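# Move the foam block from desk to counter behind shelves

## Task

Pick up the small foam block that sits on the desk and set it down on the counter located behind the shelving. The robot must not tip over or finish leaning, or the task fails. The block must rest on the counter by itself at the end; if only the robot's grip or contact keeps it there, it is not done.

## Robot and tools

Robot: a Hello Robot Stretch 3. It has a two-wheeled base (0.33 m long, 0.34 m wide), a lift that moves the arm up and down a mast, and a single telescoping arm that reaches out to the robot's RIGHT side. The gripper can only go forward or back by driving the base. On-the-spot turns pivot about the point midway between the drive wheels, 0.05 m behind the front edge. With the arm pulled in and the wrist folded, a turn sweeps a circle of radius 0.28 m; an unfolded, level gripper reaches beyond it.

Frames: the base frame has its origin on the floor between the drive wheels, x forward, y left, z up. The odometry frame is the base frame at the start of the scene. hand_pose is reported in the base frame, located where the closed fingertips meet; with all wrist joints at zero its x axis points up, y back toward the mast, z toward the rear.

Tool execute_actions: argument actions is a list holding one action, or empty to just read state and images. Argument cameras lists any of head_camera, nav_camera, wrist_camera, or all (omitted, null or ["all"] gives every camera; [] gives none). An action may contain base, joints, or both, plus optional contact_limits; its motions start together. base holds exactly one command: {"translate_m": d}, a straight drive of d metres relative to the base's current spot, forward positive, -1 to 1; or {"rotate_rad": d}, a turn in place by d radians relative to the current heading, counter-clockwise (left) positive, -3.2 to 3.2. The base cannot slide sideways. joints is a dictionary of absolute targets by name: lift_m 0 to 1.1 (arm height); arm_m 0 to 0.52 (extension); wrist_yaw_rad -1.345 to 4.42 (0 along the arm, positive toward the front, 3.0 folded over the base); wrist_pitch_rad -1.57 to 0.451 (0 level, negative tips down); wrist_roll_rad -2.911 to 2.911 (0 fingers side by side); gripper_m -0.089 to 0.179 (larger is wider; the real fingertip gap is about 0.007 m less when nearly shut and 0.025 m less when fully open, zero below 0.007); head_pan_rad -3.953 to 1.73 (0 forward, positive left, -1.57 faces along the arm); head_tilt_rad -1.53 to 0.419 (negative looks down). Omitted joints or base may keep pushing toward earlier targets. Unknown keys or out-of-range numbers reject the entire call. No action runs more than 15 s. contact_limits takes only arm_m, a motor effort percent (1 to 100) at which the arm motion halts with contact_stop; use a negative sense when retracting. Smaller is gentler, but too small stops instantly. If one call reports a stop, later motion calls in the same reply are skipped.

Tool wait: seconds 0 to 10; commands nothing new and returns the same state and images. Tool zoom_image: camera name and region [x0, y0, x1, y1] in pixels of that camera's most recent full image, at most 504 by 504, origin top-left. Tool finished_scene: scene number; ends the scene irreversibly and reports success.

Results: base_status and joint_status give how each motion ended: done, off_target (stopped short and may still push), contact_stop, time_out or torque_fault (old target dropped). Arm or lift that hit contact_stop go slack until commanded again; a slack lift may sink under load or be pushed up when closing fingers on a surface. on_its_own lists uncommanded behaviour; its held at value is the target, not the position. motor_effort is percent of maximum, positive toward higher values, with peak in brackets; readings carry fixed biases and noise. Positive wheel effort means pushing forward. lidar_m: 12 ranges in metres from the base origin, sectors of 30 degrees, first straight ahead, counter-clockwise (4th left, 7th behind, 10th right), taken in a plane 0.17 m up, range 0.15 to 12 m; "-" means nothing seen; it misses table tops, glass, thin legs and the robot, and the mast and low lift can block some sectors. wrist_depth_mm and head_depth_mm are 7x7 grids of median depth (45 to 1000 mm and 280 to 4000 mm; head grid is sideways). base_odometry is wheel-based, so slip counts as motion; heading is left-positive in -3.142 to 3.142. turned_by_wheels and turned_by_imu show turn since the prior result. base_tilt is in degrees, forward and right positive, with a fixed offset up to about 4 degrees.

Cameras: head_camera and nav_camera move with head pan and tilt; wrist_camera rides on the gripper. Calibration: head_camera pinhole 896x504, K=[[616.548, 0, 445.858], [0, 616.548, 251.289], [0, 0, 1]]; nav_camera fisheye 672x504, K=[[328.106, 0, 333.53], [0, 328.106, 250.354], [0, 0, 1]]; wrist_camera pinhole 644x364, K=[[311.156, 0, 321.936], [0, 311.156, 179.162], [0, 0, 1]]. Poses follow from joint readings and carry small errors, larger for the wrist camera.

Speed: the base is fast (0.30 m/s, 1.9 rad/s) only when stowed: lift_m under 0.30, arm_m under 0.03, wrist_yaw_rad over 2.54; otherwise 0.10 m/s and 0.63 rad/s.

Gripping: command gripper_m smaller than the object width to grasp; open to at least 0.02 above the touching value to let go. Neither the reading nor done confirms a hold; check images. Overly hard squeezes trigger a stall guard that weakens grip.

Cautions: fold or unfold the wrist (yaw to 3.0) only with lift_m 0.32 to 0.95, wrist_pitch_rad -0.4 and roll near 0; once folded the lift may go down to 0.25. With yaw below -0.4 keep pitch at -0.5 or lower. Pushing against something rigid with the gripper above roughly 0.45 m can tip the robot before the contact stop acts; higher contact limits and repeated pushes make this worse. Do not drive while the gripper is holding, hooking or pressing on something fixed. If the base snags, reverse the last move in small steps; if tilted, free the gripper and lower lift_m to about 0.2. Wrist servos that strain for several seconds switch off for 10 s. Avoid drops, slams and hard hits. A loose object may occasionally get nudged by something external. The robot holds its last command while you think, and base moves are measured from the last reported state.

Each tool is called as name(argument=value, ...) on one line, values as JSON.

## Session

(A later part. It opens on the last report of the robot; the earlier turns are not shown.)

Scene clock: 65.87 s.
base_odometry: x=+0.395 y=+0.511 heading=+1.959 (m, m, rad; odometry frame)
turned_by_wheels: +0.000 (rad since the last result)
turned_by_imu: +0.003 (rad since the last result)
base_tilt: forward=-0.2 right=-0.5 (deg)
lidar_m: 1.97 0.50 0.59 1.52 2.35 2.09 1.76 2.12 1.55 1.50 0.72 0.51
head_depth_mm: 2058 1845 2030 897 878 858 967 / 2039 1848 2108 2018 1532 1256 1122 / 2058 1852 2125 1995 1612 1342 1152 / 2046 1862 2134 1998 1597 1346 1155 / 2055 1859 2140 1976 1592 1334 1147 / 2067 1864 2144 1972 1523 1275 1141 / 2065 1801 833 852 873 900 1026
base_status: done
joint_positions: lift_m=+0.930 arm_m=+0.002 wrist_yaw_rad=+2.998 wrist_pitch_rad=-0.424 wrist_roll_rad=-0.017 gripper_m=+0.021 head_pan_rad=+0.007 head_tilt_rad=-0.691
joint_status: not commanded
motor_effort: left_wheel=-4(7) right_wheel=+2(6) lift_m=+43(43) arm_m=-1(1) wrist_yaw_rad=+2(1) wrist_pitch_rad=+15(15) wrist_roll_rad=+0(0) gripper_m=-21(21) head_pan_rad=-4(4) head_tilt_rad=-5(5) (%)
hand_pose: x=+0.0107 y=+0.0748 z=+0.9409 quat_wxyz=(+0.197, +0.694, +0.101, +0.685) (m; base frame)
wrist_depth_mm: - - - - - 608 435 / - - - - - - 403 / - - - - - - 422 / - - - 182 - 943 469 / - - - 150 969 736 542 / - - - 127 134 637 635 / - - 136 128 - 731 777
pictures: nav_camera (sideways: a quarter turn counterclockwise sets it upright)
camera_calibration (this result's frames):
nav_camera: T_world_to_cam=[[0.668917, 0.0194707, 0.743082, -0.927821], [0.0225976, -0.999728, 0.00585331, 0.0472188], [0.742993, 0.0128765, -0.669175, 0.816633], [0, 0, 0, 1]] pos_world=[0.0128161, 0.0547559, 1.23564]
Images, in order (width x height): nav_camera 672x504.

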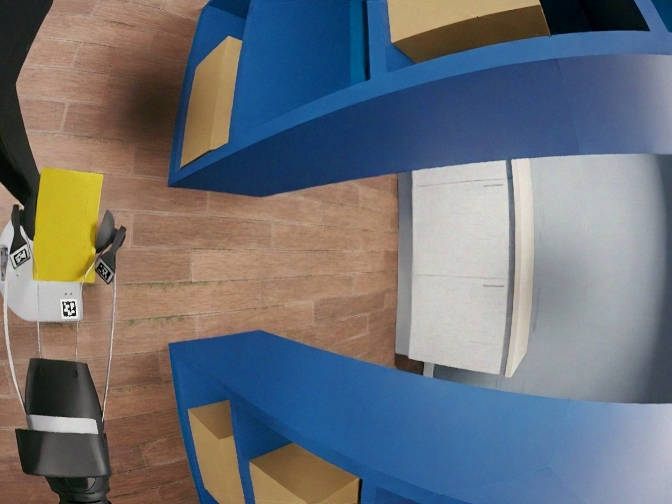

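execute_actions(actions=[{"base":{"translate_m":0.7}}], cameras=["nav_camera"])

execute_actions(actions=[{"base":{"translate_m":0.6}}], cameras=[])

execute_actions(actions=[{"base":{"rotate_rad":1.57},"joints":{"head_pan_rad":-1.57,"head_tilt_rad":-0.5,"lift_m":0.95}}], cameras=["head_camera","nav_camera"])

Scene clock: 73.97 s.
base_odometry: x=+0.130 y=+1.159 heading=+1.959 (m, m, rad; odometry frame)
turned_by_wheels: +0.000 (rad since the last result)
turned_by_imu: +0.002 (rad since the last result)
base_tilt: forward=-0.2 right=-0.4 (deg)
lidar_m: 1.27 1.31 0.31 0.30 0.31 0.42 2.46 2.10 0.32 0.31 0.32 1.32
head_depth_mm: 1541 1234 1336 1569 1624 1363 1163 / 1541 1235 1342 1573 1620 1350 1153 / 1557 1238 1344 1578 1614 1347 1156 / 1551 1240 1351 1589 1605 1340 1154 / 1561 1232 1358 1597 1597 1337 1154 / 1543 1234 1366 1605 1584 1333 1147 / 1539 1241 1376 1606 1580 1325 1143
base_status: done
joint_positions: lift_m=+0.930 arm_m=+0.002 wrist_yaw_rad=+2.998 wrist_pitch_rad=-0.424 wrist_roll_rad=-0.017 gripper_m=+0.021 head_pan_rad=+0.007 head_tilt_rad=-0.691
joint_status: not commanded
motor_effort: left_wheel=-5(6) right_wheel=+2(5) lift_m=+43(43) arm_m=-1(1) wrist_yaw_rad=+2(1) wrist_pitch_rad=+14(15) wrist_roll_rad=+0(0) gripper_m=-22(21) head_pan_rad=-3(2) head_tilt_rad=-6(5) (%)
hand_pose: x=+0.0107 y=+0.0748 z=+0.9409 quat_wxyz=(+0.197, +0.694, +0.101, +0.685) (m; base frame)
wrist_depth_mm: 286 - 299 307 318 - - / 313 316 328 339 353 - - / 345 350 364 370 397 - - / 396 388 398 182 - - - / - 438 - 149 - - - / - 496 - 127 134 - - / - 638 136 128 - - -
pictures: nav_camera (sideways: a quarter turn counterclockwise sets it upright)
camera_calibration (this result's frames):
nav_camera: T_world_to_cam=[[0.668936, 0.019471, 0.743065, -0.927799], [0.0225979, -0.999728, 0.00585292, 0.0472193], [0.742976, 0.0128765, -0.669194, 0.816657], [0, 0, 0, 1]] pos_world=[0.0128145, 0.0547559, 1.23564]
Images, in order (width x height): nav_camera 672x504.

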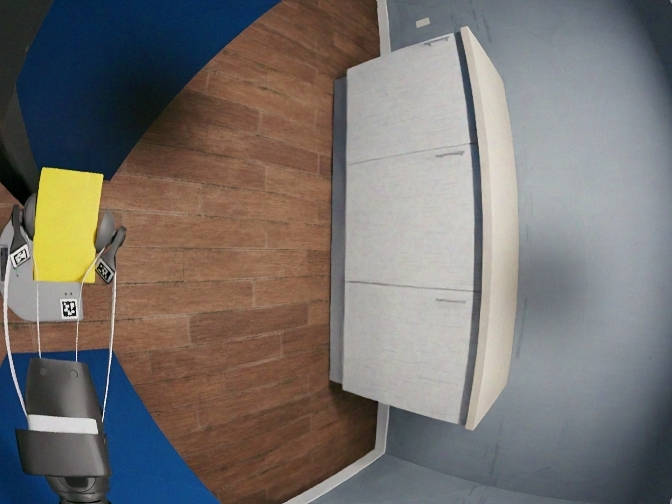

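Scene clock: 80.93 s.
base_odometry: x=-0.097 y=+1.714 heading=+1.959 (m, m, rad; odometry frame)
turned_by_wheels: +0.000 (rad since the last result)
turned_by_imu: +0.002 (rad since the last result)
base_tilt: forward=-0.2 right=-0.4 (deg)
lidar_m: 0.67 0.69 0.95 2.28 0.63 0.54 3.08 0.54 0.63 1.49 0.95 0.70
head_depth_mm: 1028 1120 801 795 959 1263 1161 / 1036 1100 794 800 963 1259 1162 / 1038 1104 789 803 969 1257 1153 / 1036 1109 782 807 974 1256 1155 / 1040 1116 776 812 982 1248 1148 / 1051 1117 772 814 990 1277 1151 / 1051 1120 764 822 994 1270 1145
base_status: done
joint_positions: lift_m=+0.930 arm_m=+0.002 wrist_yaw_rad=+2.998 wrist_pitch_rad=-0.424 wrist_roll_rad=-0.017 gripper_m=+0.021 head_pan_rad=+0.007 head_tilt_rad=-0.691
joint_status: not commanded
motor_effort: left_wheel=-5(7) right_wheel=+2(5) lift_m=+44(43) arm_m=-1(1) wrist_yaw_rad=+3(2) wrist_pitch_rad=+14(14) wrist_roll_rad=+0(0) gripper_m=-21(22) head_pan_rad=-4(4) head_tilt_rad=-5(5) (%)
hand_pose: x=+0.0107 y=+0.0748 z=+0.9409 quat_wxyz=(+0.197, +0.694, +0.101, +0.685) (m; base frame)
wrist_depth_mm: 582 - - - - - - / 586 773 - - - 968 675 / 577 764 - - - 974 681 / 572 820 - 182 - 986 680 / 570 884 - 150 - 986 685 / 560 807 - 127 134 - 691 / 575 928 136 128 - - 694
pictures: none
No camera images: the call's "cameras" was empty. Leave "cameras" out to get every camera's image.

Scene clock: 84.37 s.
base_odometry: x=-0.097 y=+1.714 heading=-2.755 (m, m, rad; odometry frame)
turned_by_wheels: +1.570 (rad since the last result)
turned_by_imu: +1.549 (rad since the last result)
base_tilt: forward=-0.2 right=-0.4 (deg)
lidar_m: 2.28 0.63 0.54 3.50 0.56 0.64 1.49 0.95 0.69 0.67 0.69 0.95
head_depth_mm: 1025 1119 1187 809 781 - - / 1025 1123 1184 803 802 - - / 1029 1126 1189 793 805 881 - / 1033 1127 1198 787 809 897 - / 1035 1136 1197 782 814 890 - / 1040 1144 1202 775 819 924 - / 1041 1138 1192 768 822 947 1158
base_status: done
joint_positions: lift_m=+0.950 arm_m=+0.002 wrist_yaw_rad=+2.998 wrist_pitch_rad=-0.424 wrist_roll_rad=-0.017 gripper_m=+0.021 head_pan_rad=-1.563 head_tilt_rad=-0.507
joint_status: all done
motor_effort: left_wheel=-4(12) right_wheel=+2(5) lift_m=+43(46) arm_m=-1(1) wrist_yaw_rad=+2(2) wrist_pitch_rad=+14(14) wrist_roll_rad=+0(0) gripper_m=-21(21) head_pan_rad=-3(39) head_tilt_rad=+4(24) (%)
hand_pose: x=+0.0107 y=+0.0748 z=+0.9609 quat_wxyz=(+0.197, +0.694, +0.101, +0.685) (m; base frame)
wrist_depth_mm: 417 - - - 745 474 482 / 451 526 - - 773 521 531 / 492 528 - - 771 572 590 / 541 573 - 182 792 645 662 / 614 639 - 150 710 743 769 / 695 716 - 127 134 851 905 / 793 845 136 128 988 - -
pictures: head_camera (sideways: a quarter turn clockwise sets it upright), nav_camera (sideways: a quarter turn counterclockwise sets it upright)
camera_calibration (this result's frames):
head_camera: T_world_to_cam=[[-0.0503533, 0.488703, -0.870996, 1.15296], [0.998727, 0.0270993, -0.0425326, 0.0557433], [0.0028176, -0.872029, -0.489445, 0.592276], [0, 0, 0, 1]] pos_world=[0.000714324, -0.0484848, 1.29648]
nav_camera: T_world_to_cam=[[0.0187824, -0.521637, 0.852961, -1.0671], [-0.999722, -0.0219491, 0.00859093, 0.0498892], [0.0142404, -0.852885, -0.521904, 0.62949], [0, 0, 0, 1]] pos_world=[0.0609538, -0.018659, 1.2383]
Images, in order (width x height): head_camera 896x504, nav_camera 672x504.

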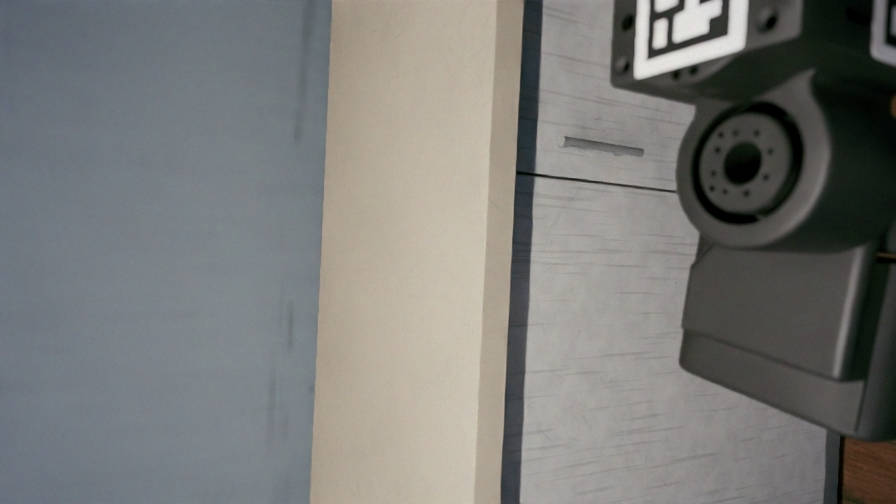

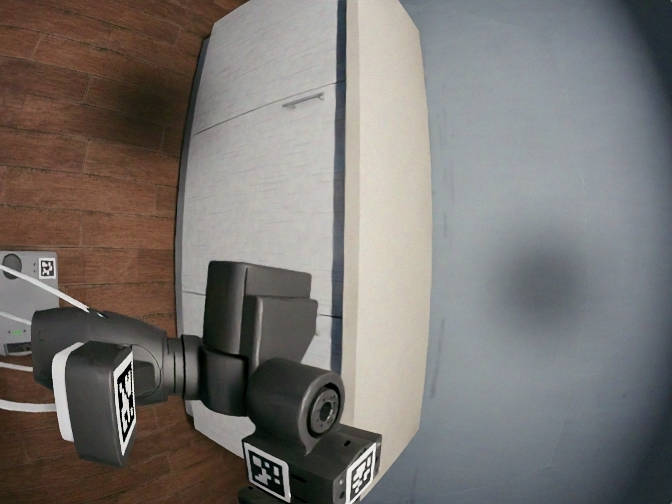

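Same geometry as before.

execute_actions(actions=[{"joints":{"wrist_yaw_rad":0}}], cameras=[])

execute_actions(actions=[{"joints":{"lift_m":1.0,"arm_m":0.44}}], cameras=[])

execute_actions(actions=[{"joints":{"lift_m":0.925}}], cameras=["wrist_camera"])

execute_actions(actions=[{"joints":{"gripper_m":0.13}}], cameras=[])

execute_actions(actions=[{"joints":{"lift_m":1.02}}], cameras=[])

execute_actions(actions=[{"joints":{"arm_m":0.1}}], cameras=["wrist_camera"])

Scene clock: 87.03 s.
base_odometry: x=-0.097 y=+1.714 heading=-2.755 (m, m, rad; odometry frame)
turned_by_wheels: +0.000 (rad since the last result)
turned_by_imu: -0.001 (rad since the last result)
base_tilt: forward=-0.2 right=-0.4 (deg)
lidar_m: 2.28 0.63 0.54 3.52 0.56 0.64 1.49 0.95 0.70 0.67 0.69 0.95
head_depth_mm: 1025 1117 1186 809 785 - - / 1027 1120 1186 802 802 - - / 1030 1123 1188 796 791 - - / 1034 1125 1191 786 791 - - / 1035 1141 1204 781 815 938 1109 / 1040 1133 1201 776 817 941 1162 / 1046 1140 1193 768 821 950 1164
base_status: not commanded
joint_positions: lift_m=+0.950 arm_m=+0.002 wrist_yaw_rad=+0.002 wrist_pitch_rad=-0.424 wrist_roll_rad=-0.017 gripper_m=+0.021 head_pan_rad=-1.563 head_tilt_rad=-0.507
joint_status: all done
motor_effort: left_wheel=-4(4) right_wheel=+3(2) lift_m=+43(43) arm_m=-1(1) wrist_yaw_rad=-3(4) wrist_pitch_rad=+14(15) wrist_roll_rad=+0(0) gripper_m=-22(21) head_pan_rad=-3(3) head_tilt_rad=+5(5) (%)
hand_pose: x=-0.0211 y=-0.3701 z=+0.9609 quat_wxyz=(+0.697, +0.151, -0.685, -0.147) (m; base frame)
wrist_depth_mm: 896 904 885 874 886 861 861 / 524 533 544 556 582 593 616 / 468 447 438 441 432 427 427 / 532 526 512 182 496 491 478 / 613 602 557 150 543 558 543 / 714 694 690 127 134 632 620 / 859 819 782 128 762 736 758
pictures: none
No camera images: the call's "cameras" was empty. Leave "cameras" out to get every camera's image.

Scene clock: 91.47 s.
base_odometry: x=-0.097 y=+1.714 heading=-2.755 (m, m, rad; odometry frame)
turned_by_wheels: +0.000 (rad since the last result)
turned_by_imu: -0.001 (rad since the last result)
base_tilt: forward=-0.3 right=-0.4 (deg)
lidar_m: 2.29 0.63 0.54 3.51 0.56 0.64 1.49 0.95 0.69 0.67 0.69 0.95
head_depth_mm: 1021 1120 - 768 799 917 1076 / 1026 1103 1136 800 802 923 1084 / 1027 1109 - 793 804 927 1092 / 1030 1134 1216 788 810 932 1098 / 1035 1130 1200 781 812 935 1106 / 1038 1140 1200 774 818 943 1168 / 1041 1140 1190 767 821 946 1157
base_status: not commanded
joint_positions: lift_m=+1.000 arm_m=+0.440 wrist_yaw_rad=+0.001 wrist_pitch_rad=-0.424 wrist_roll_rad=-0.017 gripper_m=+0.021 head_pan_rad=-1.563 head_tilt_rad=-0.507
joint_status: all done
motor_effort: left_wheel=-4(4) right_wheel=+2(3) lift_m=+43(44) arm_m=+3(2) wrist_yaw_rad=-1(2) wrist_pitch_rad=+14(14) wrist_roll_rad=+1(0) gripper_m=-21(21) head_pan_rad=-3(2) head_tilt_rad=+4(4) (%)
hand_pose: x=-0.0214 y=-0.8084 z=+1.0110 quat_wxyz=(+0.697, +0.150, -0.685, -0.148) (m; base frame)
wrist_depth_mm: 536 534 521 514 504 504 495 / 578 570 570 557 560 548 543 / 474 479 489 496 503 515 527 / 364 369 373 181 382 390 395 / 297 297 290 149 312 314 317 / 250 253 239 127 134 262 265 / 217 218 214 128 218 226 227
pictures: none
No camera images: the call's "cameras" was empty. Leave "cameras" out to get every camera's image.

Scene clock: 92.97 s.
base_odometry: x=-0.097 y=+1.714 heading=-2.755 (m, m, rad; odometry frame)
turned_by_wheels: +0.000 (rad since the last result)
turned_by_imu: +0.000 (rad since the last result)
base_tilt: forward=-0.2 right=-0.4 (deg)
lidar_m: 2.28 0.63 0.54 3.52 0.56 0.64 1.49 0.95 0.70 0.67 0.69 0.95
head_depth_mm: 1027 1117 1192 - - 938 1075 / 1027 1124 1203 759 803 924 1087 / 1024 1123 1189 755 806 932 1092 / 1032 1130 1195 750 808 930 1100 / 1036 1130 1197 781 812 938 1109 / 1041 1137 1202 775 816 943 1167 / 1044 1132 1193 768 823 948 1160
base_status: not commanded
joint_positions: lift_m=+0.926 arm_m=+0.440 wrist_yaw_rad=+0.001 wrist_pitch_rad=-0.395 wrist_roll_rad=-0.017 gripper_m=+0.021 head_pan_rad=-1.563 head_tilt_rad=-0.507
joint_status: all done
motor_effort: left_wheel=-4(4) right_wheel=+2(3) lift_m=+19(38) arm_m=+3(2) wrist_yaw_rad=-1(0) wrist_pitch_rad=-3(15) wrist_roll_rad=+0(0) gripper_m=-21(21) head_pan_rad=-3(2) head_tilt_rad=+4(5) (%)
hand_pose: x=-0.0214 y=-0.8120 z=+0.9435 quat_wxyz=(+0.699, +0.140, -0.687, -0.138) (m; base frame)
wrist_depth_mm: 532 528 516 511 505 501 491 / 506 515 531 541 532 526 525 / 341 346 355 364 369 378 386 / 260 263 266 187 274 277 283 / 208 210 207 150 219 221 223 / 175 176 166 125 133 183 185 / 150 151 148 126 151 157 158
pictures: wrist_camera
camera_calibration (this result's frames):
wrist_camera: T_world_to_cam=[[-0.998288, -0.0438302, 0.038735, -0.0921257], [-0.0560404, 0.526902, -0.848077, 1.26216], [0.0167618, -0.848795, -0.528456, -0.0241355], [0, 0, 0, 1]] pos_world=[-0.0208316, -0.689556, 1.06122]
Images, in order (width x height): wrist_camera 644x364.

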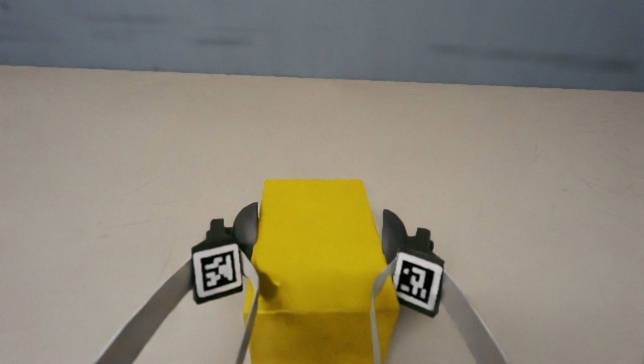

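Scene clock: 94.57 s.
base_odometry: x=-0.097 y=+1.714 heading=-2.755 (m, m, rad; odometry frame)
turned_by_wheels: +0.000 (rad since the last result)
turned_by_imu: +0.000 (rad since the last result)
base_tilt: forward=-0.3 right=-0.4 (deg)
lidar_m: 2.28 0.63 0.54 3.52 0.56 0.64 1.49 0.95 0.69 0.67 0.70 0.95
head_depth_mm: 1020 1112 1189 - - 938 1079 / 1026 1125 1205 760 804 921 1084 / 1032 1125 1190 754 805 929 1093 / 1035 1128 1197 748 812 931 1102 / 1033 1134 1195 782 813 940 1106 / 1040 1136 1204 777 816 942 1167 / 1042 1138 1189 768 819 948 1162
base_status: not commanded
joint_positions: lift_m=+0.925 arm_m=+0.440 wrist_yaw_rad=+0.001 wrist_pitch_rad=-0.412 wrist_roll_rad=-0.017 gripper_m=+0.130 head_pan_rad=-1.563 head_tilt_rad=-0.507
joint_status: all done
motor_effort: left_wheel=-4(5) right_wheel=+2(2) lift_m=+24(25) arm_m=+3(3) wrist_yaw_rad=+0(1) wrist_pitch_rad=+7(8) wrist_roll_rad=+0(0) gripper_m=+0(88) head_pan_rad=-3(3) head_tilt_rad=+5(4) (%)
hand_pose: x=-0.0214 y=-0.8098 z=+0.9393 quat_wxyz=(+0.698, +0.146, -0.686, -0.144) (m; base frame)
wrist_depth_mm: 542 530 522 512 507 504 493 / 465 472 491 493 510 523 517 / 322 327 332 339 343 351 362 / 247 249 252 178 260 265 270 / 200 209 197 143 209 213 214 / 168 165 161 120 164 183 178 / - 146 143 133 146 147 153
pictures: none
No camera images: the call's "cameras" was empty. Leave "cameras" out to get every camera's image.

Scene clock: 96.27 s.
base_odometry: x=-0.097 y=+1.714 heading=-2.755 (m, m, rad; odometry frame)
turned_by_wheels: +0.000 (rad since the last result)
turned_by_imu: +0.000 (rad since the last result)
base_tilt: forward=-0.3 right=-0.4 (deg)
lidar_m: 2.28 0.63 0.54 3.52 0.56 0.64 1.49 0.95 0.69 0.67 0.69 0.95
head_depth_mm: 1025 1100 - 807 799 916 1077 / 1023 1091 1168 799 803 922 1082 / 1029 1095 1040 795 803 929 1091 / 1033 1122 1189 787 809 933 1096 / 1037 1129 1197 781 814 937 1099 / 1043 1144 1202 775 817 940 1163 / 1046 1142 1188 769 821 948 1160
base_status: not commanded
joint_positions: lift_m=+1.020 arm_m=+0.440 wrist_yaw_rad=+0.001 wrist_pitch_rad=-0.413 wrist_roll_rad=-0.017 gripper_m=+0.130 head_pan_rad=-1.563 head_tilt_rad=-0.507
joint_status: all done
motor_effort: left_wheel=-4(4) right_wheel=+3(2) lift_m=+43(46) arm_m=+3(2) wrist_yaw_rad=-1(1) wrist_pitch_rad=+8(8) wrist_roll_rad=+0(0) gripper_m=+0(0) head_pan_rad=-4(3) head_tilt_rad=+4(4) (%)
hand_pose: x=-0.0214 y=-0.8097 z=+1.0334 quat_wxyz=(+0.698, +0.147, -0.686, -0.144) (m; base frame)
wrist_depth_mm: 534 530 522 517 506 503 492 / 587 576 573 558 555 548 536 / 528 534 547 554 569 570 569 / 400 408 418 421 426 434 443 / 329 343 336 341 344 349 351 / 277 272 283 232 287 299 290 / 239 240 242 199 247 243 251
pictures: none
No camera images: the call's "cameras" was empty. Leave "cameras" out to get every camera's image.

Scene clock: 99.97 s.
base_odometry: x=-0.097 y=+1.714 heading=-2.755 (m, m, rad; odometry frame)
turned_by_wheels: +0.000 (rad since the last result)
turned_by_imu: -0.001 (rad since the last result)
base_tilt: forward=-0.2 right=-0.5 (deg)
lidar_m: 2.28 0.63 0.54 3.52 0.56 0.64 1.49 0.95 0.70 0.67 0.70 0.95
head_depth_mm: 1023 1121 - - - 917 1075 / 1032 1118 - - - 923 1084 / 1028 1121 1215 - - 939 1092 / 1032 1133 1213 788 826 933 1099 / 1033 1133 1199 823 811 936 1109 / 1040 1138 1205 775 816 944 1169 / 1040 1141 1191 769 821 945 1162
base_status: not commanded
joint_positions: lift_m=+1.020 arm_m=+0.100 wrist_yaw_rad=+0.001 wrist_pitch_rad=-0.414 wrist_roll_rad=-0.017 gripper_m=+0.130 head_pan_rad=-1.563 head_tilt_rad=-0.507
joint_status: all done
motor_effort: left_wheel=-4(4) right_wheel=+2(2) lift_m=+43(43) arm_m=-1(1) wrist_yaw_rad=-1(1) wrist_pitch_rad=+8(8) wrist_roll_rad=+0(0) gripper_m=+0(0) head_pan_rad=-3(4) head_tilt_rad=+4(5) (%)
hand_pose: x=-0.0214 y=-0.4701 z=+1.0333 quat_wxyz=(+0.698, +0.147, -0.686, -0.144) (m; base frame)
wrist_depth_mm: 848 830 833 825 814 803 783 / 760 775 797 814 841 828 851 / 528 538 550 526 566 577 594 / 407 414 420 426 430 436 446 / 465 444 442 436 396 386 388 / 528 538 507 501 490 465 469 / 635 628 606 587 576 576 545
pictures: wrist_camera
camera_calibration (this result's frames):
wrist_camera: T_world_to_cam=[[-0.998288, -0.0445596, 0.0378845, -0.0800839], [-0.0560349, 0.543059, -0.837823, 1.15516], [0.0167596, -0.838511, -0.544626, 0.335017], [0, 0, 0, 1]] pos_world=[-0.0208325, -0.349971, 1.15331]
Images, in order (width x height): wrist_camera 644x364.

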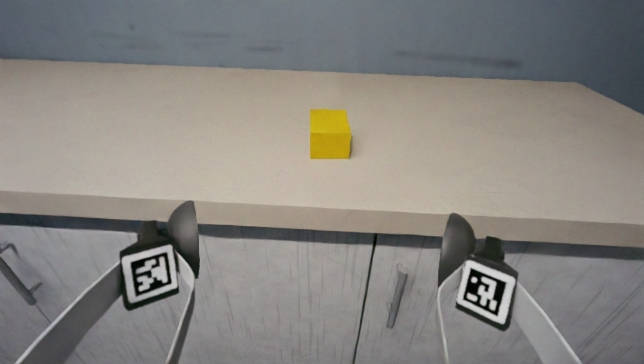

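finished_scene(scene=2)

The scene is finished: the task was done.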